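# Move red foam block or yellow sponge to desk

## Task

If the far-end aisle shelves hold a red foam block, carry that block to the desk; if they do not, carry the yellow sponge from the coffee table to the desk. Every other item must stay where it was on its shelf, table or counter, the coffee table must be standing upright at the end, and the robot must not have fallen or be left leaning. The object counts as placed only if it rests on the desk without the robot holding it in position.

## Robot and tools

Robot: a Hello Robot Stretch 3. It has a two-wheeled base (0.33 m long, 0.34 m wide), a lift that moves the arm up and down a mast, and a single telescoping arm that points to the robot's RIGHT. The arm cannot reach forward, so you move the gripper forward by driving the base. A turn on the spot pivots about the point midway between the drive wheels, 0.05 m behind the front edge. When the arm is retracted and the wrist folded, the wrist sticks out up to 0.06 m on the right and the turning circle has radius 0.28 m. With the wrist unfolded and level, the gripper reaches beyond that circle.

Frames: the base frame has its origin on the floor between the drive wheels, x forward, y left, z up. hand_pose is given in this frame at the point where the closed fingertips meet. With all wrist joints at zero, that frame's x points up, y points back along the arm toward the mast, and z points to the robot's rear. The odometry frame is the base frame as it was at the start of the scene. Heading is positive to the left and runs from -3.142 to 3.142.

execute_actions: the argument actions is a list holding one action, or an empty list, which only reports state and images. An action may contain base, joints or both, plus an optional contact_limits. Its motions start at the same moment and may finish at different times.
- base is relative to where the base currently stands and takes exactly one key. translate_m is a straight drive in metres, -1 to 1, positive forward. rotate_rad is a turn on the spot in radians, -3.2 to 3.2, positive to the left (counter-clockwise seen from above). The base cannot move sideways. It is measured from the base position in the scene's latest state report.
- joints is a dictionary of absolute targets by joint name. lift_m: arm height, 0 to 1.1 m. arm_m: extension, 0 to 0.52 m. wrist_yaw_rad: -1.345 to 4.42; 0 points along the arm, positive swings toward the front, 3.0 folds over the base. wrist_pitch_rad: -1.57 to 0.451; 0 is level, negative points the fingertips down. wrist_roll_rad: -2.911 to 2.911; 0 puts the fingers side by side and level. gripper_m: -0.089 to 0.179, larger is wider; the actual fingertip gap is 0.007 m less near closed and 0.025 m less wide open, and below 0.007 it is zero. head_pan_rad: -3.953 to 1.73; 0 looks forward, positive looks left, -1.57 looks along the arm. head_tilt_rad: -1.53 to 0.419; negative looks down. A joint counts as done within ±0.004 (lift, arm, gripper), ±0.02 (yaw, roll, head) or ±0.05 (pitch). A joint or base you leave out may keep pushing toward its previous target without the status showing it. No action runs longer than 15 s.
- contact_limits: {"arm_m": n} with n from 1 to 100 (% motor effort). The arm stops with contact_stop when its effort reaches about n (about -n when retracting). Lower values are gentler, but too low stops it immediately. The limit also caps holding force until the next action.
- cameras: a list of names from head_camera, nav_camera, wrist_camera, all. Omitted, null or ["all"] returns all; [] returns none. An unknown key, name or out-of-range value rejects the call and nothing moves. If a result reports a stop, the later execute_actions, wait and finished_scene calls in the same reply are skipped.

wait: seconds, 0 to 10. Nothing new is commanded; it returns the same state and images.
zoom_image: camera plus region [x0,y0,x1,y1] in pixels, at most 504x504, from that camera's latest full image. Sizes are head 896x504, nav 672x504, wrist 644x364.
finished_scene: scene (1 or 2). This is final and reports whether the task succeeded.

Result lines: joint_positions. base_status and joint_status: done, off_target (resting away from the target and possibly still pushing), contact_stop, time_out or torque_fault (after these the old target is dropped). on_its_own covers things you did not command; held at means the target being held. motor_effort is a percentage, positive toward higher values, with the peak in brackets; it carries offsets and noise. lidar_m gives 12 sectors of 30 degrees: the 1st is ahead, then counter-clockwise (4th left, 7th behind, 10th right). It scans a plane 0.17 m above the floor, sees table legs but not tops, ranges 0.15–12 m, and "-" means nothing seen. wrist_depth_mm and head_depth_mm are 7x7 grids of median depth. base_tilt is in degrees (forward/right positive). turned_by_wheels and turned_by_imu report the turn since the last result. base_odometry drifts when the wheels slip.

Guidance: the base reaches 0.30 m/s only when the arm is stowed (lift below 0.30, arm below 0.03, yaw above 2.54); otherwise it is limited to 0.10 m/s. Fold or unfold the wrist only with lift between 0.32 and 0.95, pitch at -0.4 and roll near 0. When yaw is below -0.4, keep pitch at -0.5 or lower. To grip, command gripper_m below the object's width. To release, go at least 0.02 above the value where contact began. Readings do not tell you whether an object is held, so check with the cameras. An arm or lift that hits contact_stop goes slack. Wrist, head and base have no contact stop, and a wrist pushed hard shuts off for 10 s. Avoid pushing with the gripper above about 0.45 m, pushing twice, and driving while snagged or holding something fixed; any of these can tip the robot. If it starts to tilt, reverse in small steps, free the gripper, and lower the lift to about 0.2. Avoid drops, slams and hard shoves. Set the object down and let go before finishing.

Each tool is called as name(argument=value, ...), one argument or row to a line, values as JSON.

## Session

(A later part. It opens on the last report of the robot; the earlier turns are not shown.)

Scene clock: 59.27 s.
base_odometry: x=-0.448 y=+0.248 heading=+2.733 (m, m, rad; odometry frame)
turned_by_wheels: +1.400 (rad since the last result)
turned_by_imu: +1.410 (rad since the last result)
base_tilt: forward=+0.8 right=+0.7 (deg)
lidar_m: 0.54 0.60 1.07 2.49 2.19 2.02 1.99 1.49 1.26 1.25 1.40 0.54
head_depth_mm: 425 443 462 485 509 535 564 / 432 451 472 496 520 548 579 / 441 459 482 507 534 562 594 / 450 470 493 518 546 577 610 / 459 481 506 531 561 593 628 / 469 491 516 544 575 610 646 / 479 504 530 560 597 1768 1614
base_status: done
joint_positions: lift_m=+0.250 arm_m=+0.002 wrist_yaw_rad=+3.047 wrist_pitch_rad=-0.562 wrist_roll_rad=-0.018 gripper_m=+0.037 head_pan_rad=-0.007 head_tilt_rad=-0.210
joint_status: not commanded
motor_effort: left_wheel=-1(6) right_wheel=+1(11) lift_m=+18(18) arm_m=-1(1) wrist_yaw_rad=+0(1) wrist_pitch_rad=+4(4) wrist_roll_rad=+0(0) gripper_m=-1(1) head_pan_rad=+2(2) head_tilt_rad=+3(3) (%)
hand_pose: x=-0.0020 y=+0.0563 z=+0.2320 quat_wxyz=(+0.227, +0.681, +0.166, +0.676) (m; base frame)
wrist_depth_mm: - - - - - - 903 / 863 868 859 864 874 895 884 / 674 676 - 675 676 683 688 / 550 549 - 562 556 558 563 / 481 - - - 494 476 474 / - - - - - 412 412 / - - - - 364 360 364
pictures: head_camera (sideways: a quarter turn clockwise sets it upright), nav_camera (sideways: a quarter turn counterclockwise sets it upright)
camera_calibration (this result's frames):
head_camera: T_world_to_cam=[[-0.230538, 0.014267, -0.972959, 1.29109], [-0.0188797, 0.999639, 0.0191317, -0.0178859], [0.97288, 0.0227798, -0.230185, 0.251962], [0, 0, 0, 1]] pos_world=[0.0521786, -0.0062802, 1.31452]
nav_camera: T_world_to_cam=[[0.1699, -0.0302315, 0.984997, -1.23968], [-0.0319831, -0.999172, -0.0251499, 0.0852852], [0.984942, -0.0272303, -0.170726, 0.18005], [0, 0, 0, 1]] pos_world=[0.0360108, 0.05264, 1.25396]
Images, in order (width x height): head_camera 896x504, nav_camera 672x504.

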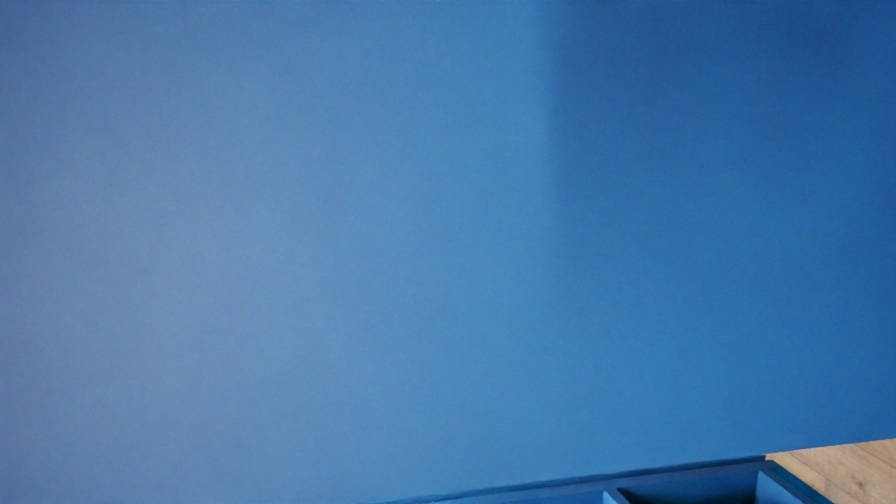

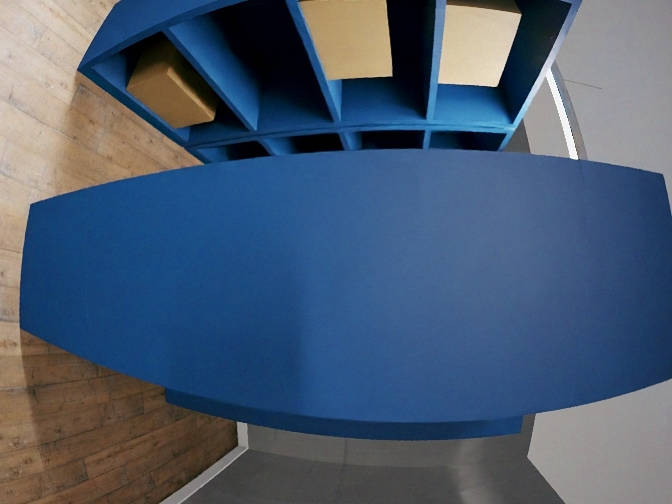

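execute_actions(
  actions=[
    {"base":{"rotate_rad":1.7}},
  ],
  cameras=[],
)

execute_actions(
  actions=[
    {"base":{"translate_m":0.5}},
  ],
  cameras=[],
)

execute_actions(
  actions=[
    {"base":{"rotate_rad":-1.57}},
  ],
  cameras=["nav_camera","head_camera"],
)

Scene clock: 65.30 s.
base_odometry: x=-0.448 y=+0.248 heading=-1.850 (m, m, rad; odometry frame)
turned_by_wheels: +1.700 (rad since the last result)
turned_by_imu: +1.711 (rad since the last result)
base_tilt: forward=+0.7 right=+0.7 (deg)
lidar_m: 2.50 2.20 2.02 1.99 1.38 1.25 1.26 1.50 0.54 0.54 1.07 1.21
head_depth_mm: 2158 2230 2352 2457 2594 2110 1636 / 2214 2348 2441 2559 2657 2116 1638 / 2299 2416 2511 2629 2765 2146 1652 / 2353 2484 2608 2742 2865 2159 1654 / 2443 2592 2698 2848 2958 2165 1649 / 2542 2679 2799 2974 3067 2165 1658 / 2649 2778 2938 3118 2950 2200 1677
base_status: done
joint_positions: lift_m=+0.250 arm_m=+0.002 wrist_yaw_rad=+3.047 wrist_pitch_rad=-0.562 wrist_roll_rad=-0.018 gripper_m=+0.037 head_pan_rad=-0.007 head_tilt_rad=-0.210
joint_status: not commanded
motor_effort: left_wheel=-1(8) right_wheel=+1(12) lift_m=+18(18) arm_m=-2(2) wrist_yaw_rad=+0(1) wrist_pitch_rad=+4(3) wrist_roll_rad=+0(0) gripper_m=+0(0) head_pan_rad=+3(2) head_tilt_rad=+3(4) (%)
hand_pose: x=-0.0020 y=+0.0563 z=+0.2320 quat_wxyz=(+0.227, +0.681, +0.166, +0.676) (m; base frame)
wrist_depth_mm: - - - - - - - / 858 851 866 878 879 880 887 / 669 670 - 676 686 685 683 / 547 550 - 567 558 560 560 / 484 - - - 490 471 477 / - - - - - 410 411 / - - - - 362 364 366
pictures: none
No camera images: the call's "cameras" was empty. Leave "cameras" out to get every camera's image.

Scene clock: 68.63 s.
base_odometry: x=-0.585 y=-0.232 heading=-1.850 (m, m, rad; odometry frame)
turned_by_wheels: +0.000 (rad since the last result)
turned_by_imu: -0.001 (rad since the last result)
base_tilt: forward=+0.6 right=+0.8 (deg)
lidar_m: 2.02 1.81 1.76 2.03 1.91 1.72 1.73 0.78 0.71 0.83 0.83 2.02
head_depth_mm: 1735 1811 1888 1983 2083 2112 1633 / 1784 1863 1959 2053 2169 2125 1631 / 1844 1936 2031 2099 2232 2137 1650 / 1898 1989 2094 2193 2338 2148 1644 / 1963 2083 2175 2266 2438 2151 1655 / 2042 2136 2267 2402 2552 2173 1658 / 2106 2227 2368 2471 2680 2155 1668
base_status: done
joint_positions: lift_m=+0.250 arm_m=+0.002 wrist_yaw_rad=+3.047 wrist_pitch_rad=-0.562 wrist_roll_rad=-0.018 gripper_m=+0.037 head_pan_rad=-0.007 head_tilt_rad=-0.210
joint_status: not commanded
motor_effort: left_wheel=+0(6) right_wheel=+1(9) lift_m=+18(19) arm_m=-2(2) wrist_yaw_rad=+1(0) wrist_pitch_rad=+4(3) wrist_roll_rad=+0(0) gripper_m=+0(0) head_pan_rad=+3(3) head_tilt_rad=+3(3) (%)
hand_pose: x=-0.0020 y=+0.0563 z=+0.2320 quat_wxyz=(+0.227, +0.681, +0.166, +0.676) (m; base frame)
wrist_depth_mm: - - - - - - - / 850 849 858 863 877 869 893 / 668 662 - 670 683 688 690 / 550 547 - 568 557 561 560 / 480 - - - 487 473 475 / - - - - - 411 411 / - - - - 361 362 365
pictures: none
No camera images: the call's "cameras" was empty. Leave "cameras" out to get every camera's image.

Scene clock: 70.80 s.
base_odometry: x=-0.585 y=-0.232 heading=+2.863 (m, m, rad; odometry frame)
turned_by_wheels: -1.570 (rad since the last result)
turned_by_imu: -1.582 (rad since the last result)
base_tilt: forward=+0.7 right=+0.7 (deg)
lidar_m: 0.83 0.84 2.02 2.03 1.81 1.77 2.03 1.91 1.72 1.73 0.78 0.71
head_depth_mm: 2211 2324 2411 2537 2623 2117 1628 / 2278 2382 2496 2622 2696 2141 1628 / 2229 2356 2506 2621 2579 2060 1646 / 1458 1499 1588 1660 1734 1584 1541 / 1019 1085 1185 1087 1788 1325 1309 / 845 873 940 909 863 896 943 / 698 728 763 808 858 913 980
base_status: done
joint_positions: lift_m=+0.250 arm_m=+0.002 wrist_yaw_rad=+3.047 wrist_pitch_rad=-0.562 wrist_roll_rad=-0.018 gripper_m=+0.037 head_pan_rad=-0.007 head_tilt_rad=-0.210
joint_status: not commanded
motor_effort: left_wheel=+1(9) right_wheel=-2(8) lift_m=+18(18) arm_m=-2(2) wrist_yaw_rad=+0(0) wrist_pitch_rad=+4(3) wrist_roll_rad=+0(0) gripper_m=+0(0) head_pan_rad=+3(2) head_tilt_rad=+3(2) (%)
hand_pose: x=-0.0020 y=+0.0562 z=+0.2320 quat_wxyz=(+0.227, +0.681, +0.166, +0.676) (m; base frame)
wrist_depth_mm: - - - - - - - / 856 853 866 871 871 875 888 / 669 670 - 677 685 680 689 / 548 550 - 565 555 563 561 / 486 - - - 485 478 478 / - - - - - 410 414 / - - - - 360 365 365
pictures: head_camera (sideways: a quarter turn clockwise sets it upright), nav_camera (sideways: a quarter turn counterclockwise sets it upright)
camera_calibration (this result's frames):
head_camera: T_world_to_cam=[[-0.230528, 0.0142649, -0.972961, 1.29109], [-0.0188889, 0.999639, 0.0191314, -0.0178855], [0.972882, 0.0227885, -0.230175, 0.25195], [0, 0, 0, 1]] pos_world=[0.0521785, -0.00627978, 1.31452]
nav_camera: T_world_to_cam=[[0.169891, -0.0302299, 0.984999, -1.23968], [-0.0319738, -0.999172, -0.0251501, 0.0852855], [0.984944, -0.0272214, -0.170717, 0.180037], [0, 0, 0, 1]] pos_world=[0.0360108, 0.0526403, 1.25396]
Images, in order (width x height): head_camera 896x504, nav_camera 672x504.

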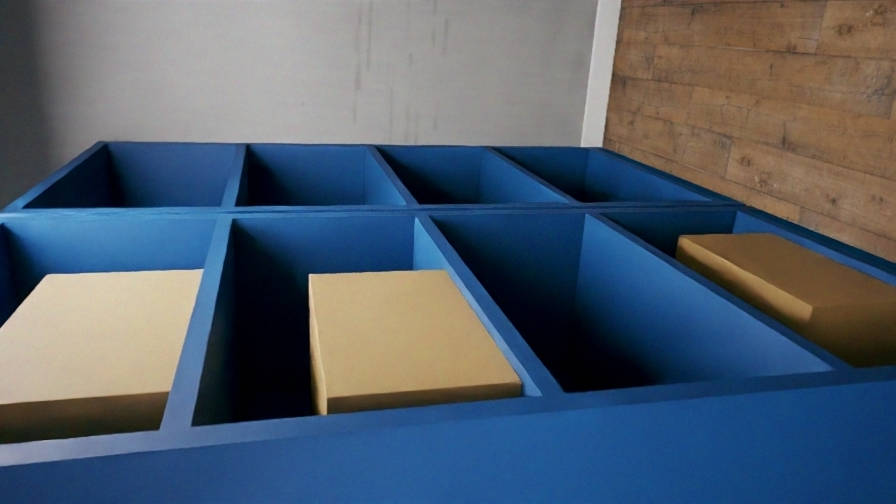

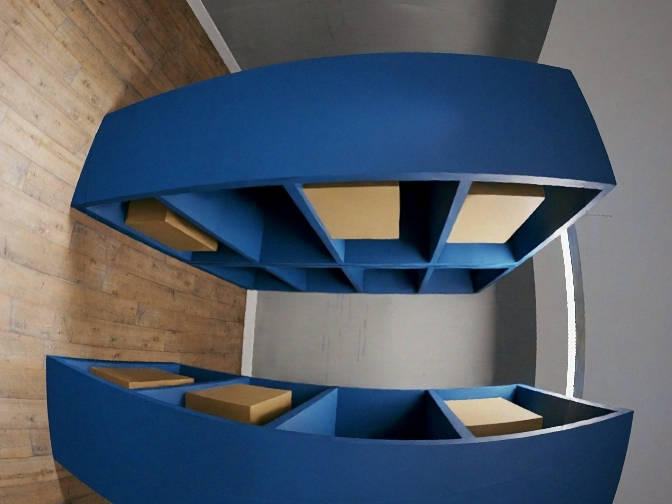

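execute_actions(
  actions=[
    {"base":{"rotate_rad":-0.4}},
  ],
  cameras=[],
)

execute_actions(
  actions=[
    {"base":{"translate_m":0.45}},
  ],
  cameras=[],
)

execute_actions(
  actions=[
    {"base":{"rotate_rad":0.35}},
  ],
  cameras=["nav_camera","head_camera"],
)

Scene clock: 76.70 s.
base_odometry: x=-0.585 y=-0.232 heading=+2.463 (m, m, rad; odometry frame)
turned_by_wheels: -0.400 (rad since the last result)
turned_by_imu: -0.403 (rad since the last result)
base_tilt: forward=+0.7 right=+0.8 (deg)
lidar_m: 0.71 0.83 0.92 2.02 2.06 1.82 1.77 2.03 1.81 1.73 1.75 0.74
head_depth_mm: 597 625 654 688 724 763 808 / 594 621 650 682 718 759 802 / 879 1031 1520 1293 1107 1137 1219 / 2309 2408 2514 2635 2747 2065 1640 / 2294 2421 2512 2638 2758 2164 1655 / 2295 2389 2497 2600 2701 2139 1658 / 2232 2307 2397 2102 1703 1726 1557
base_status: done
joint_positions: lift_m=+0.250 arm_m=+0.002 wrist_yaw_rad=+3.047 wrist_pitch_rad=-0.562 wrist_roll_rad=-0.018 gripper_m=+0.037 head_pan_rad=-0.007 head_tilt_rad=-0.210
joint_status: not commanded
motor_effort: left_wheel=+1(7) right_wheel=-2(10) lift_m=+18(18) arm_m=-2(2) wrist_yaw_rad=+0(1) wrist_pitch_rad=+4(4) wrist_roll_rad=+0(0) gripper_m=+0(2) head_pan_rad=+2(2) head_tilt_rad=+4(3) (%)
hand_pose: x=-0.0020 y=+0.0562 z=+0.2320 quat_wxyz=(+0.227, +0.681, +0.166, +0.676) (m; base frame)
wrist_depth_mm: - - - - - - 742 / 850 857 873 854 895 885 759 / 671 663 - 681 686 690 694 / 552 554 - 565 556 565 558 / 477 - - - 489 473 472 / - - - - - 411 413 / - - - - 360 362 363
pictures: none
No camera images: the call's "cameras" was empty. Leave "cameras" out to get every camera's image.

Scene clock: 79.87 s.
base_odometry: x=-0.936 y=+0.050 heading=+2.464 (m, m, rad; odometry frame)
turned_by_wheels: +0.000 (rad since the last result)
turned_by_imu: -0.001 (rad since the last result)
base_tilt: forward=+0.7 right=+0.7 (deg)
lidar_m: 0.46 0.78 0.55 0.76 2.09 2.23 2.21 2.42 1.80 1.69 0.38 0.28
head_depth_mm: 340 874 1088 1126 732 514 384 / 406 850 1079 1121 735 532 634 / 698 837 1078 1114 845 907 939 / 1888 1965 2060 2165 2286 2154 1643 / 1879 1970 2060 2169 2274 2168 1653 / 1869 1942 2051 2152 2236 2173 1668 / 1847 1916 1989 2072 2141 2063 1622
base_status: done
joint_positions: lift_m=+0.250 arm_m=+0.002 wrist_yaw_rad=+3.047 wrist_pitch_rad=-0.562 wrist_roll_rad=-0.018 gripper_m=+0.037 head_pan_rad=-0.007 head_tilt_rad=-0.210
joint_status: not commanded
motor_effort: left_wheel=+1(9) right_wheel=-3(6) lift_m=+17(17) arm_m=-2(2) wrist_yaw_rad=+2(1) wrist_pitch_rad=+4(4) wrist_roll_rad=+0(0) gripper_m=+0(1) head_pan_rad=+3(3) head_tilt_rad=+4(3) (%)
hand_pose: x=-0.0020 y=+0.0562 z=+0.2320 quat_wxyz=(+0.227, +0.681, +0.166, +0.676) (m; base frame)
wrist_depth_mm: - - - - 678 783 600 / 852 859 864 865 687 686 654 / 670 669 - 678 648 653 685 / 549 548 - 563 562 565 565 / 486 - - - 489 472 474 / - - - - - 410 416 / - - - - 364 365 364
pictures: none
No camera images: the call's "cameras" was empty. Leave "cameras" out to get every camera's image.

Scene clock: 81.10 s.
base_odometry: x=-0.936 y=+0.050 heading=+2.813 (m, m, rad; odometry frame)
turned_by_wheels: +0.350 (rad since the last result)
turned_by_imu: +0.353 (rad since the last result)
base_tilt: forward=+0.6 right=+0.7 (deg)
lidar_m: 0.99 0.56 0.55 2.06 2.39 2.21 2.42 1.92 1.69 0.48 0.29 0.28
head_depth_mm: 1789 1873 1971 2055 2167 2125 1625 / 1867 1935 2029 2116 2248 2135 1632 / 1918 1982 2070 2191 2317 2143 1644 / 1922 1991 2096 2192 2232 2048 1648 / 1531 1339 1250 1273 1311 1382 1449 / 1069 1114 1190 1222 1325 1281 1147 / 822 935 1212 850 887 1292 986
base_status: done
joint_positions: lift_m=+0.250 arm_m=+0.002 wrist_yaw_rad=+3.047 wrist_pitch_rad=-0.562 wrist_roll_rad=-0.018 gripper_m=+0.037 head_pan_rad=-0.007 head_tilt_rad=-0.210
joint_status: not commanded
motor_effort: left_wheel=-1(6) right_wheel=+1(8) lift_m=+17(18) arm_m=-2(2) wrist_yaw_rad=+1(1) wrist_pitch_rad=+4(4) wrist_roll_rad=+0(0) gripper_m=+0(0) head_pan_rad=+3(2) head_tilt_rad=+3(3) (%)
hand_pose: x=-0.0020 y=+0.0562 z=+0.2320 quat_wxyz=(+0.227, +0.681, +0.166, +0.676) (m; base frame)
wrist_depth_mm: - - - - - 844 462 / 859 845 876 878 863 781 524 / 660 667 - 675 679 661 543 / 554 553 - 567 558 557 555 / 479 - - - 488 473 476 / - - - - - 410 411 / - - - - 360 363 363
pictures: head_camera (sideways: a quarter turn clockwise sets it upright), nav_camera (sideways: a quarter turn counterclockwise sets it upright)
camera_calibration (this result's frames):
head_camera: T_world_to_cam=[[-0.230517, 0.0142632, -0.972964, 1.2911], [-0.0188959, 0.999638, 0.0191311, -0.0178851], [0.972885, 0.0227951, -0.230165, 0.251935], [0, 0, 0, 1]] pos_world=[0.0521784, -0.00627947, 1.31452]
nav_camera: T_world_to_cam=[[0.16988, -0.0302287, 0.985001, -1.23968], [-0.0319668, -0.999172, -0.0251504, 0.0852858], [0.984946, -0.0272148, -0.170706, 0.180023], [0, 0, 0, 1]] pos_world=[0.036011, 0.0526405, 1.25397]
Images, in order (width x height): head_camera 896x504, nav_camera 672x504.

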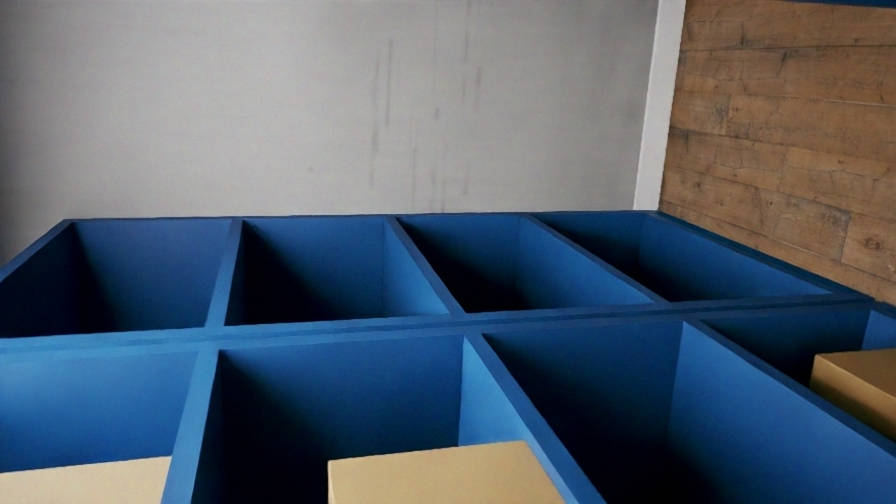

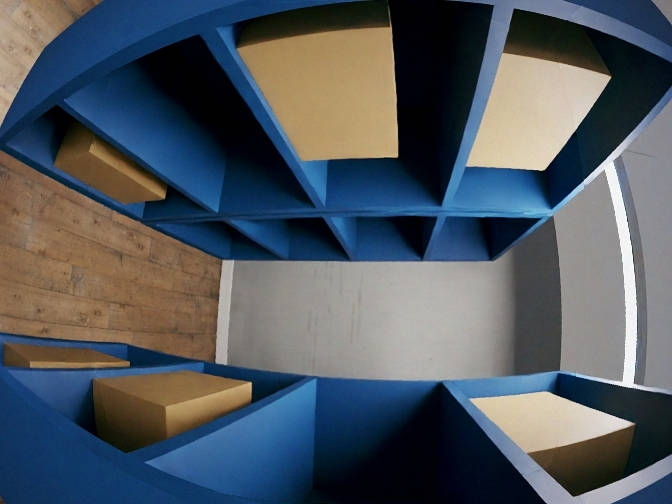

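execute_actions(
  actions=[
    {"base":{"rotate_rad":-0.1},"joints":{"head_pan_rad":-0.6}},
  ],
  cameras=[],
)

execute_actions(
  actions=[
    {"base":{"translate_m":0.6}},
  ],
  cameras=["nav_camera","head_camera"],
)

execute_actions(
  actions=[
    {"joints":{"head_pan_rad":0.5}},
  ],
  cameras=["nav_camera","head_camera"],
)

Scene clock: 84.90 s.
base_odometry: x=-0.936 y=+0.050 heading=+2.714 (m, m, rad; odometry frame)
turned_by_wheels: -0.100 (rad since the last result)
turned_by_imu: -0.101 (rad since the last result)
base_tilt: forward=+0.7 right=+0.7 (deg)
lidar_m: 1.22 0.74 0.55 2.05 2.28 2.21 2.41 2.05 1.70 0.59 0.30 0.28
head_depth_mm: - - - - 285 298 317 / - - - - - 285 297 / - - - - - - 285 / - 801 1151 1191 747 500 376 / 327 786 1112 1145 751 547 659 / 441 766 1065 1101 861 964 1073 / 934 981 1058 2026 2142 2177 1670
base_status: done
joint_positions: lift_m=+0.250 arm_m=+0.002 wrist_yaw_rad=+3.047 wrist_pitch_rad=-0.562 wrist_roll_rad=-0.018 gripper_m=+0.037 head_pan_rad=-0.593 head_tilt_rad=-0.210
joint_status: all done
motor_effort: left_wheel=+1(8) right_wheel=-2(9) lift_m=+18(18) arm_m=-2(2) wrist_yaw_rad=+1(1) wrist_pitch_rad=+4(4) wrist_roll_rad=+0(0) gripper_m=-1(1) head_pan_rad=-2(24) head_tilt_rad=+3(4) (%)
hand_pose: x=-0.0020 y=+0.0562 z=+0.2320 quat_wxyz=(+0.227, +0.681, +0.166, +0.676) (m; base frame)
wrist_depth_mm: - - - - - 616 704 / 864 861 873 860 872 604 664 / 657 676 - 677 686 609 570 / 548 549 - 565 562 564 565 / 481 - - - 484 473 474 / - - - - - 413 411 / - - - - 362 363 364
pictures: none
No camera images: the call's "cameras" was empty. Leave "cameras" out to get every camera's image.

Scene clock: 88.40 s.
base_odometry: x=-1.481 y=+0.299 heading=+2.713 (m, m, rad; odometry frame)
turned_by_wheels: +0.000 (rad since the last result)
turned_by_imu: -1.518 (rad since the last result)
base_tilt: forward=+0.7 right=+0.7 (deg)
lidar_m: 0.24 0.15 0.17 1.78 0.65 0.60 0.54 2.41 2.54 2.70 2.51 0.15
head_depth_mm: - - - - - - - / - - - - - - - / - - - - - - - / - - - - - - - / - - - - - - - / - - - - 356 444 382 / 325 423 442 462 486 501 408
base_status: translate_m off_target (by the wheels' count: +0.5999 of +0.6000)
joint_positions: lift_m=+0.250 arm_m=+0.002 wrist_yaw_rad=+3.047 wrist_pitch_rad=-0.564 wrist_roll_rad=-0.016 gripper_m=+0.037 head_pan_rad=-0.597 head_tilt_rad=-0.204
joint_status: not commanded
on_its_own: right_wheel is at rest, and its effort (+31) is outside its rest range (-18 to +18)
motor_effort: left_wheel=+8(22) right_wheel=+31(79) lift_m=+24(25) arm_m=-1(2) wrist_yaw_rad=+1(28) wrist_pitch_rad=+4(5) wrist_roll_rad=+0(1) gripper_m=+0(0) head_pan_rad=-1(3) head_tilt_rad=+1(3) (%)
hand_pose: x=-0.0019 y=+0.0560 z=+0.2314 quat_wxyz=(+0.228, +0.682, +0.166, +0.675) (m; base frame)
wrist_depth_mm: 557 696 - - - 265 144 / 570 724 868 875 782 247 148 / 569 660 - 684 623 232 161 / 532 552 - 568 517 220 179 / 479 - - - 372 228 204 / - - - - - 256 234 / - - - - 298 285 275
pictures: head_camera (sideways: a quarter turn clockwise sets it upright), nav_camera (sideways: a quarter turn counterclockwise sets it upright)
camera_calibration (this result's frames):
head_camera: T_world_to_cam=[[-0.179084, 0.137031, -0.974244, 1.29246], [0.54038, 0.841207, 0.0189864, -0.0211084], [0.822142, -0.523062, -0.224696, 0.245737], [0, 0, 0, 1]] pos_world=[0.0408351, -0.0308142, 1.31479]
nav_camera: T_world_to_cam=[[0.119761, -0.116522, 0.985941, -1.24061], [-0.582356, -0.81254, -0.0252913, 0.0888268], [0.804064, -0.57114, -0.165168, 0.173918], [0, 0, 0, 1]] pos_world=[0.060464, 0.0269481, 1.25414]
Images, in order (width x height): head_camera 896x504, nav_camera 672x504.

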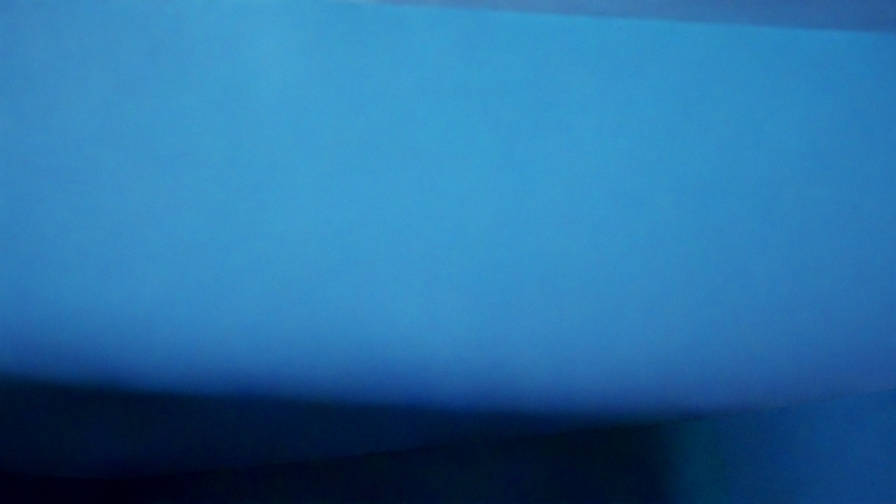

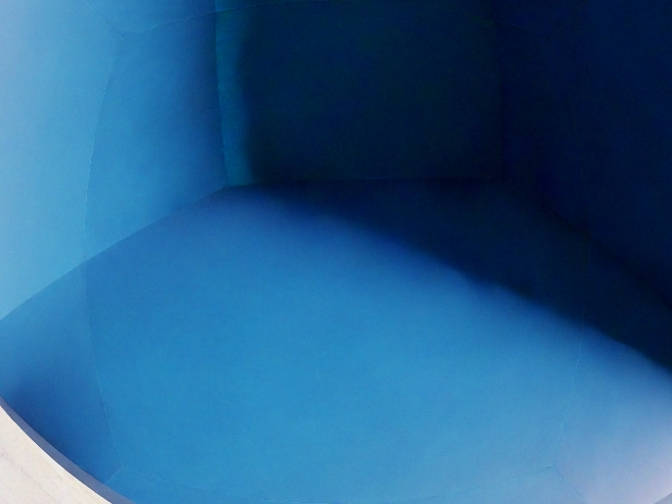

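Scene clock: 89.50 s.
base_odometry: x=-1.481 y=+0.299 heading=+2.713 (m, m, rad; odometry frame)
turned_by_wheels: +0.000 (rad since the last result)
turned_by_imu: +0.000 (rad since the last result)
base_tilt: forward=+0.7 right=+0.7 (deg)
lidar_m: 0.24 0.15 0.17 1.78 0.65 0.60 0.54 2.41 2.53 2.70 2.50 0.15
head_depth_mm: 346 480 500 519 543 518 399 / 357 517 541 566 592 521 400 / 353 558 591 620 645 522 403 / 349 611 651 687 704 526 403 / 345 665 722 768 760 528 404 / 342 734 815 871 768 531 406 / 339 720 833 852 774 533 408
base_status: not commanded
joint_positions: lift_m=+0.250 arm_m=+0.002 wrist_yaw_rad=+3.047 wrist_pitch_rad=-0.564 wrist_roll_rad=-0.016 gripper_m=+0.037 head_pan_rad=+0.493 head_tilt_rad=-0.204
joint_status: all done
on_its_own: right_wheel is at rest, and its effort (+30) is outside its rest range (-18 to +18)
motor_effort: left_wheel=+8(8) right_wheel=+30(30) lift_m=+24(24) arm_m=-1(2) wrist_yaw_rad=+1(1) wrist_pitch_rad=+4(4) wrist_roll_rad=+0(0) gripper_m=+0(1) head_pan_rad=+2(33) head_tilt_rad=+1(2) (%)
hand_pose: x=-0.0019 y=+0.0560 z=+0.2314 quat_wxyz=(+0.228, +0.682, +0.166, +0.675) (m; base frame)
wrist_depth_mm: 553 686 - - - 265 144 / 557 708 867 865 787 247 148 / 565 644 - 678 628 233 161 / 532 554 - 564 514 218 180 / 481 - - - 371 227 203 / - - - - - 259 235 / - - - - 296 286 273
pictures: head_camera (sideways: a quarter turn clockwise sets it upright), nav_camera (sideways: a quarter turn counterclockwise sets it upright)
camera_calibration (this result's frames):
head_camera: T_world_to_cam=[[-0.204355, -0.0953233, -0.974245, 1.29261], [-0.49557, 0.868361, 0.0189863, -0.014789], [0.844186, 0.486686, -0.224693, 0.245599], [0, 0, 0, 1]] pos_world=[0.0494918, 0.0165285, 1.31479]
nav_camera: T_world_to_cam=[[0.158718, 0.0522284, 0.985942, -1.24085], [0.450731, -0.892302, -0.0252914, 0.082525], [0.878436, 0.448409, -0.165166, 0.173461], [0, 0, 0, 1]] pos_world=[0.00737411, 0.0606632, 1.25414]
Images, in order (width x height): head_camera 896x504, nav_camera 672x504.

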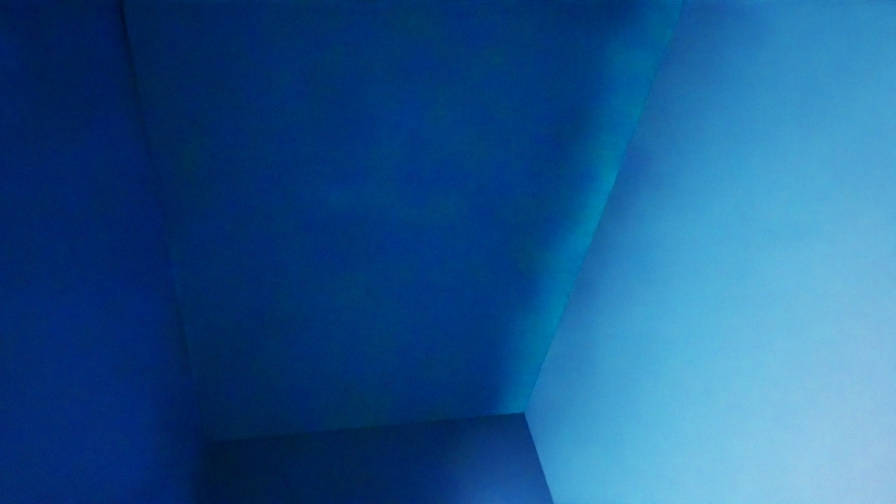

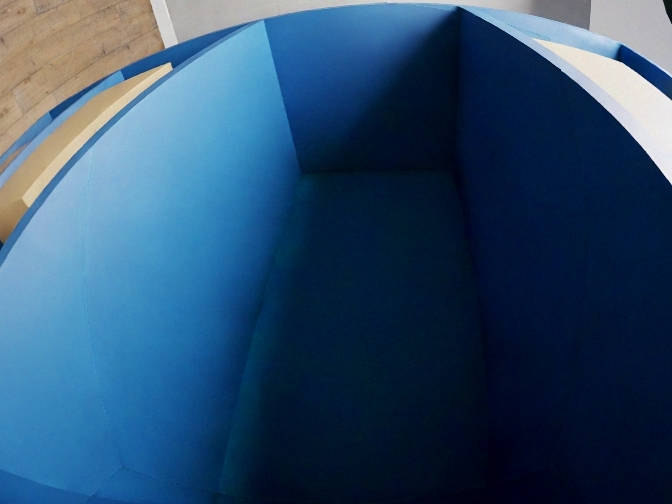

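execute_actions(
  actions=[
    {"base":{"translate_m":-0.12},"joints":{"head_pan_rad":0}},
  ],
  cameras=["nav_camera"],
)

Scene clock: 93.07 s.
base_odometry: x=-1.372 y=+0.249 heading=+2.713 (m, m, rad; odometry frame)
turned_by_wheels: +0.000 (rad since the last result)
turned_by_imu: +0.001 (rad since the last result)
base_tilt: forward=+0.7 right=+0.7 (deg)
lidar_m: 0.30 0.25 0.40 0.93 0.52 0.51 0.42 2.29 2.48 2.70 2.05 0.18
head_depth_mm: 325 515 553 516 451 421 348 / 357 545 569 595 625 520 400 / 353 560 585 612 641 523 401 / 349 575 603 634 662 526 403 / 346 592 621 653 678 528 405 / 342 610 639 675 700 531 406 / 339 623 662 697 726 534 408
base_status: done
joint_positions: lift_m=+0.250 arm_m=+0.002 wrist_yaw_rad=+3.047 wrist_pitch_rad=-0.564 wrist_roll_rad=-0.016 gripper_m=+0.037 head_pan_rad=+0.007 head_tilt_rad=-0.204
joint_status: all done
motor_effort: left_wheel=+1(7) right_wheel=-2(12) lift_m=+24(24) arm_m=-2(2) wrist_yaw_rad=+2(1) wrist_pitch_rad=+4(4) wrist_roll_rad=-1(0) gripper_m=-1(1) head_pan_rad=-2(21) head_tilt_rad=+1(2) (%)
hand_pose: x=-0.0019 y=+0.0560 z=+0.2314 quat_wxyz=(+0.228, +0.682, +0.166, +0.675) (m; base frame)
wrist_depth_mm: 440 546 - - - 767 336 / 448 573 849 867 867 584 324 / 470 587 - 676 676 535 313 / 465 548 - 572 554 469 301 / 438 - - - 488 435 291 / - - - - - 388 288 / - - - - 360 351 285
pictures: nav_camera (sideways: a quarter turn counterclockwise sets it upright)
camera_calibration (this result's frames):
nav_camera: T_world_to_cam=[[0.164739, -0.0279073, 0.985942, -1.24088], [-0.0179549, -0.999519, -0.0252915, 0.0853842], [0.986174, -0.013536, -0.165161, 0.172798], [0, 0, 0, 1]] pos_world=[0.0355466, 0.0530524, 1.25414]
Images, in order (width x height): nav_camera 672x504.

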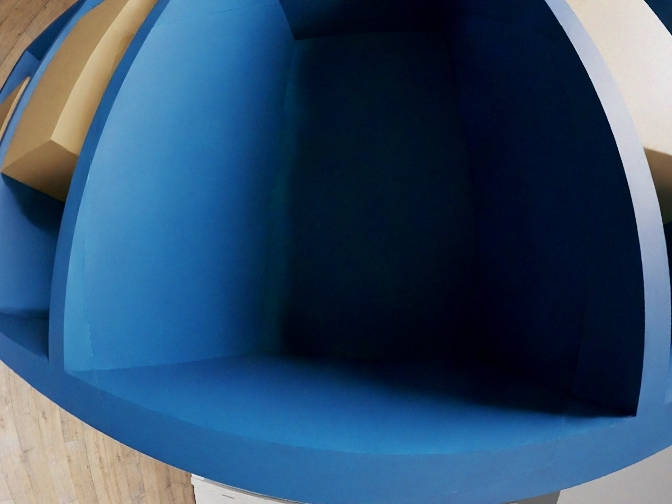

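execute_actions(
  actions=[
    {"base":{"translate_m":-0.1}},
  ],
  cameras=[],
)

execute_actions(
  actions=[
    {"base":{"rotate_rad":1.2}},
  ],
  cameras=["nav_camera","head_camera"],
)

Scene clock: 97.63 s.
base_odometry: x=-1.281 y=+0.208 heading=+2.713 (m, m, rad; odometry frame)
turned_by_wheels: +0.000 (rad since the last result)
turned_by_imu: +0.001 (rad since the last result)
base_tilt: forward=+0.8 right=+0.7 (deg)
lidar_m: 0.28 0.35 0.59 0.71 0.44 0.33 0.32 2.17 2.43 2.73 2.13 0.28
head_depth_mm: - - - - - - - / 357 637 664 699 718 521 401 / 353 652 682 717 730 523 402 / 350 668 702 739 754 524 402 / 345 687 723 761 761 527 405 / 343 709 747 788 768 531 406 / 339 721 770 812 773 534 408
base_status: done
joint_positions: lift_m=+0.250 arm_m=+0.002 wrist_yaw_rad=+3.047 wrist_pitch_rad=-0.564 wrist_roll_rad=-0.016 gripper_m=+0.037 head_pan_rad=+0.007 head_tilt_rad=-0.204
joint_status: not commanded
motor_effort: left_wheel=+1(6) right_wheel=-1(9) lift_m=+23(23) arm_m=-1(1) wrist_yaw_rad=+1(1) wrist_pitch_rad=+4(4) wrist_roll_rad=+0(0) gripper_m=+0(1) head_pan_rad=-2(2) head_tilt_rad=+1(1) (%)
hand_pose: x=-0.0019 y=+0.0560 z=+0.2314 quat_wxyz=(+0.228, +0.682, +0.166, +0.675) (m; base frame)
wrist_depth_mm: 366 421 904 - - - 498 / 411 451 846 869 860 769 482 / 480 488 - 682 686 647 462 / 432 467 - 564 558 555 441 / 381 - - - 488 472 403 / - - - - - 408 387 / - - - - 361 360 352
pictures: none
No camera images: the call's "cameras" was empty. Leave "cameras" out to get every camera's image.

Scene clock: 99.57 s.
base_odometry: x=-1.281 y=+0.208 heading=-2.370 (m, m, rad; odometry frame)
turned_by_wheels: +1.200 (rad since the last result)
turned_by_imu: +1.209 (rad since the last result)
base_tilt: forward=+0.7 right=+0.7 (deg)
lidar_m: 0.89 0.57 0.44 0.33 1.91 2.40 2.43 2.74 2.01 0.28 0.35 0.38
head_depth_mm: 757 790 829 869 785 936 753 / 1662 819 844 877 922 976 1001 / 1664 1733 1831 1910 2012 2075 1647 / 1646 1722 1802 1890 1985 2089 1661 / 1629 1700 1778 1868 1947 2030 1656 / 1618 1680 1770 1845 1934 2002 1677 / 1595 1648 1711 1753 1820 1825 1581
base_status: done
joint_positions: lift_m=+0.250 arm_m=+0.002 wrist_yaw_rad=+3.047 wrist_pitch_rad=-0.564 wrist_roll_rad=-0.016 gripper_m=+0.037 head_pan_rad=+0.007 head_tilt_rad=-0.204
joint_status: not commanded
motor_effort: left_wheel=+0(6) right_wheel=+1(11) lift_m=+24(24) arm_m=-2(1) wrist_yaw_rad=+2(1) wrist_pitch_rad=+4(4) wrist_roll_rad=+0(0) gripper_m=+0(1) head_pan_rad=-2(3) head_tilt_rad=+2(1) (%)
hand_pose: x=-0.0019 y=+0.0560 z=+0.2314 quat_wxyz=(+0.228, +0.682, +0.166, +0.675) (m; base frame)
wrist_depth_mm: - - - 798 633 422 428 / 852 862 588 650 619 470 489 / 671 675 - 507 540 521 544 / 546 556 - 502 523 546 560 / 479 - - - 488 476 470 / - - - - - 410 412 / - - - - 362 358 360
pictures: head_camera (sideways: a quarter turn clockwise sets it upright), nav_camera (sideways: a quarter turn counterclockwise sets it upright)
camera_calibration (this result's frames):
head_camera: T_world_to_cam=[[-0.225215, 0.0111341, -0.974246, 1.29274], [-0.0327293, 0.999284, 0.0189862, -0.0176122], [0.973759, 0.0361623, -0.224689, 0.244803], [0, 0, 0, 1]] pos_world=[0.0521885, -0.00564658, 1.31479]
nav_camera: T_world_to_cam=[[0.164735, -0.0279312, 0.985942, -1.24088], [-0.0181003, -0.999516, -0.0252915, 0.0853851], [0.986172, -0.0136795, -0.165161, 0.172798], [0, 0, 0, 1]] pos_world=[0.0355543, 0.0530481, 1.25414]
Images, in order (width x height): head_camera 896x504, nav_camera 672x504.

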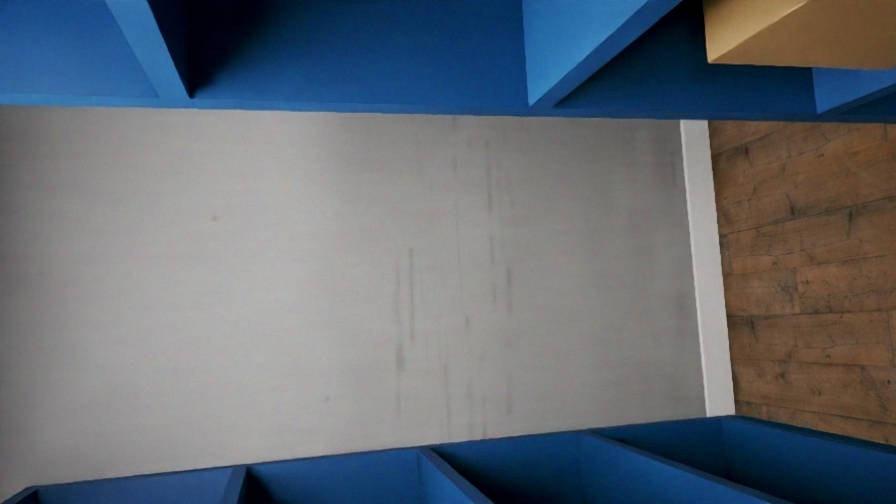

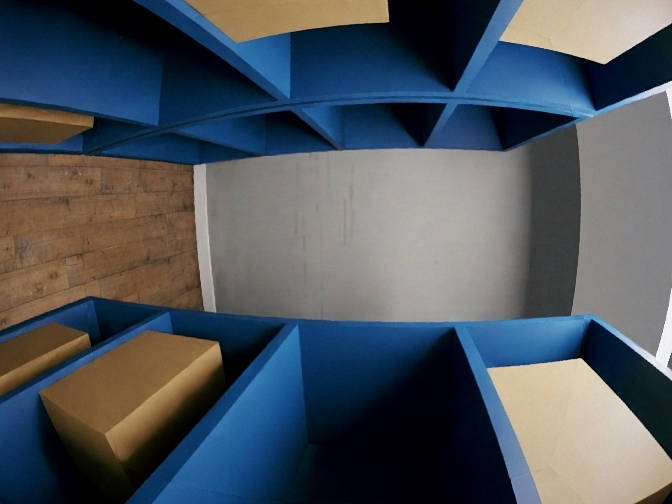

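execute_actions(
  actions=[
    {"base":{"rotate_rad":0.28}},
  ],
  cameras=["nav_camera","head_camera"],
)

Scene clock: 103.00 s.
base_odometry: x=-1.281 y=+0.208 heading=-2.090 (m, m, rad; odometry frame)
turned_by_wheels: +0.280 (rad since the last result)
turned_by_imu: +0.283 (rad since the last result)
base_tilt: forward=+0.8 right=+0.8 (deg)
lidar_m: 0.91 0.43 0.45 0.32 2.07 2.43 2.47 2.28 1.87 0.28 0.35 0.51
head_depth_mm: 1575 1637 1723 1796 1892 1965 1640 / 1592 1666 1755 1841 1929 1986 1647 / 1639 1703 1774 1863 1967 2045 1646 / 1647 1706 1799 1887 1949 2036 1654 / 1635 1691 1801 1547 1754 1348 1468 / 825 835 853 893 933 983 988 / 778 795 854 899 773 1004 994
base_status: done
joint_positions: lift_m=+0.250 arm_m=+0.002 wrist_yaw_rad=+3.047 wrist_pitch_rad=-0.564 wrist_roll_rad=-0.016 gripper_m=+0.037 head_pan_rad=+0.007 head_tilt_rad=-0.204
joint_status: not commanded
motor_effort: left_wheel=-1(6) right_wheel=+1(9) lift_m=+23(22) arm_m=-2(2) wrist_yaw_rad=+1(2) wrist_pitch_rad=+4(4) wrist_roll_rad=+0(0) gripper_m=-1(1) head_pan_rad=-3(2) head_tilt_rad=+2(2) (%)
hand_pose: x=-0.0019 y=+0.0560 z=+0.2314 quat_wxyz=(+0.228, +0.682, +0.166, +0.675) (m; base frame)
wrist_depth_mm: - - - - 766 726 374 / 851 865 866 824 679 598 390 / 671 668 - 642 536 515 424 / 548 552 - 556 483 477 458 / 484 - - - 485 473 470 / - - - - - 413 410 / - - - - 359 360 360
pictures: head_camera (sideways: a quarter turn clockwise sets it upright), nav_camera (sideways: a quarter turn counterclockwise sets it upright)
camera_calibration (this result's frames):
head_camera: T_world_to_cam=[[-0.225214, 0.0111417, -0.974246, 1.29274], [-0.0326956, 0.999285, 0.0189862, -0.0176124], [0.97376, 0.0361295, -0.224689, 0.244803], [0, 0, 0, 1]] pos_world=[0.0521883, -0.00564813, 1.31479]
nav_camera: T_world_to_cam=[[0.164734, -0.0279368, 0.985942, -1.24088], [-0.018134, -0.999516, -0.0252915, 0.0853853], [0.986171, -0.0137127, -0.165161, 0.172798], [0, 0, 0, 1]] pos_world=[0.0355561, 0.0530471, 1.25414]
Images, in order (width x height): head_camera 896x504, nav_camera 672x504.

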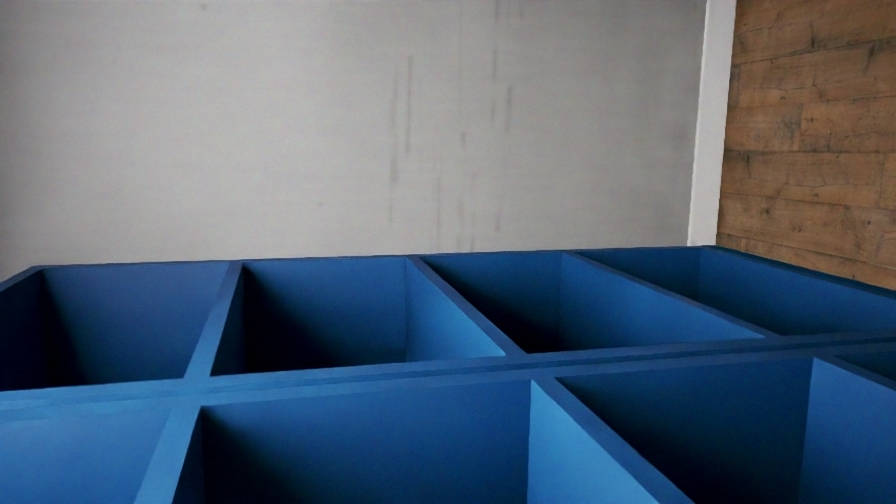

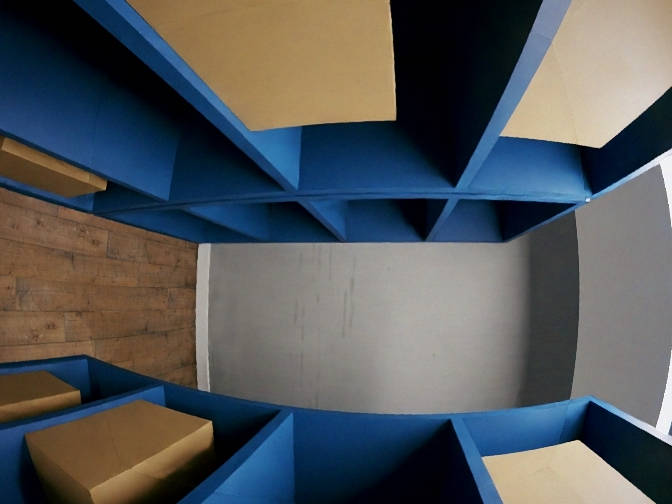

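execute_actions(
  actions=[
    {"base":{"rotate_rad":-0.13}},
  ],
  cameras=[],
)

execute_actions(
  actions=[
    {"base":{"translate_m":0.3}},
  ],
  cameras=["nav_camera","head_camera"],
)

Scene clock: 107.13 s.
base_odometry: x=-1.281 y=+0.208 heading=-2.220 (m, m, rad; odometry frame)
turned_by_wheels: -0.130 (rad since the last result)
turned_by_imu: -0.131 (rad since the last result)
base_tilt: forward=+0.8 right=+0.7 (deg)
lidar_m: 1.82 0.48 0.44 0.33 1.97 2.43 2.47 2.55 1.91 0.28 0.35 0.44
head_depth_mm: 1614 1689 1760 1854 1936 1991 1539 / 1633 1699 1765 1855 1948 2028 1645 / 1632 1700 1781 1866 1972 2043 1643 / 1641 1705 1784 1879 1965 2057 1653 / 1645 1720 1793 1875 1951 2030 1660 / 1617 1662 1750 1790 1866 1411 1526 / 1597 1158 897 896 906 943 974
base_status: done
joint_positions: lift_m=+0.250 arm_m=+0.002 wrist_yaw_rad=+3.047 wrist_pitch_rad=-0.564 wrist_roll_rad=-0.016 gripper_m=+0.037 head_pan_rad=+0.007 head_tilt_rad=-0.204
joint_status: not commanded
motor_effort: left_wheel=+1(6) right_wheel=-2(9) lift_m=+23(24) arm_m=-2(2) wrist_yaw_rad=+1(1) wrist_pitch_rad=+4(4) wrist_roll_rad=+0(0) gripper_m=-1(0) head_pan_rad=-2(3) head_tilt_rad=+1(1) (%)
hand_pose: x=-0.0019 y=+0.0560 z=+0.2314 quat_wxyz=(+0.228, +0.682, +0.166, +0.675) (m; base frame)
wrist_depth_mm: - - - 786 795 478 374 / 849 850 846 646 684 478 417 / 666 680 - 513 535 496 471 / 550 552 - 508 508 510 515 / 479 - - - 488 470 474 / - - - - - 407 411 / - - - - 363 364 363
pictures: none
No camera images: the call's "cameras" was empty. Leave "cameras" out to get every camera's image.

Scene clock: 109.90 s.
base_odometry: x=-1.463 y=-0.031 heading=-2.220 (m, m, rad; odometry frame)
turned_by_wheels: +0.000 (rad since the last result)
turned_by_imu: -0.001 (rad since the last result)
base_tilt: forward=+0.7 right=+0.7 (deg)
lidar_m: 1.52 0.47 0.35 0.34 0.43 2.71 3.18 0.40 0.32 0.31 0.32 0.62
head_depth_mm: 1348 1405 1466 1538 1624 1698 1633 / 1343 1408 1471 1544 1625 1718 1651 / 1359 1416 1488 1546 1632 1718 1647 / 1356 1422 1486 1556 1640 1730 1656 / 1367 1422 1487 1562 1636 1728 1654 / 1342 1391 1462 1501 1583 1416 1538 / 1326 1366 1459 1408 1582 1295 993
base_status: done
joint_positions: lift_m=+0.250 arm_m=+0.002 wrist_yaw_rad=+3.047 wrist_pitch_rad=-0.564 wrist_roll_rad=-0.016 gripper_m=+0.037 head_pan_rad=+0.007 head_tilt_rad=-0.204
joint_status: not commanded
motor_effort: left_wheel=+1(9) right_wheel=-2(6) lift_m=+23(23) arm_m=-2(2) wrist_yaw_rad=+1(1) wrist_pitch_rad=+4(4) wrist_roll_rad=+0(0) gripper_m=+0(0) head_pan_rad=-1(2) head_tilt_rad=+1(2) (%)
hand_pose: x=-0.0019 y=+0.0560 z=+0.2314 quat_wxyz=(+0.228, +0.682, +0.166, +0.675) (m; base frame)
wrist_depth_mm: 362 460 782 364 365 369 365 / 394 476 681 415 406 410 410 / 636 487 - 473 463 466 477 / 549 487 - 494 498 507 506 / 480 - - - 492 475 473 / - - - - - 407 407 / - - - - 360 363 364
pictures: head_camera (sideways: a quarter turn clockwise sets it upright), nav_camera (sideways: a quarter turn counterclockwise sets it upright)
camera_calibration (this result's frames):
head_camera: T_world_to_cam=[[-0.225214, 0.0111517, -0.974246, 1.29274], [-0.0326509, 0.999286, 0.0189862, -0.0176126], [0.973762, 0.0360859, -0.224689, 0.244803], [0, 0, 0, 1]] pos_world=[0.0521881, -0.0056502, 1.31479]
nav_camera: T_world_to_cam=[[0.164733, -0.0279441, 0.985942, -1.24088], [-0.0181787, -0.999515, -0.0252915, 0.0853856], [0.986171, -0.0137568, -0.165161, 0.172798], [0, 0, 0, 1]] pos_world=[0.0355585, 0.0530458, 1.25414]
Images, in order (width x height): head_camera 896x504, nav_camera 672x504.

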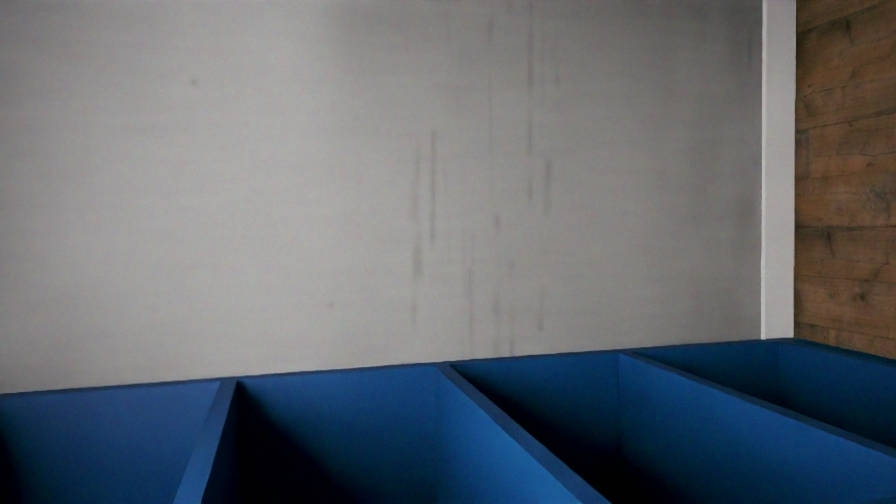

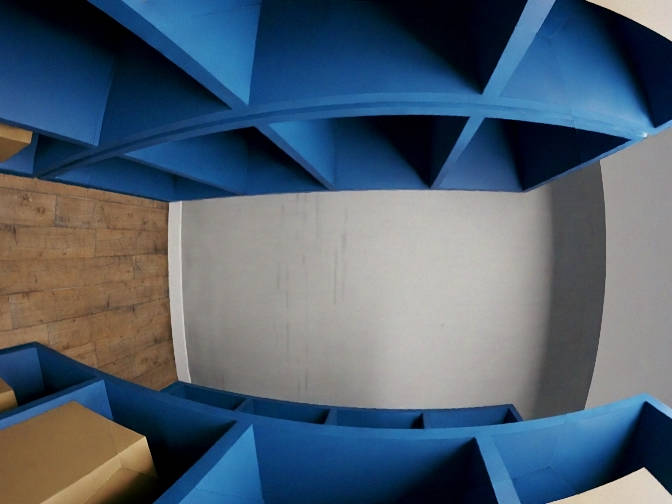

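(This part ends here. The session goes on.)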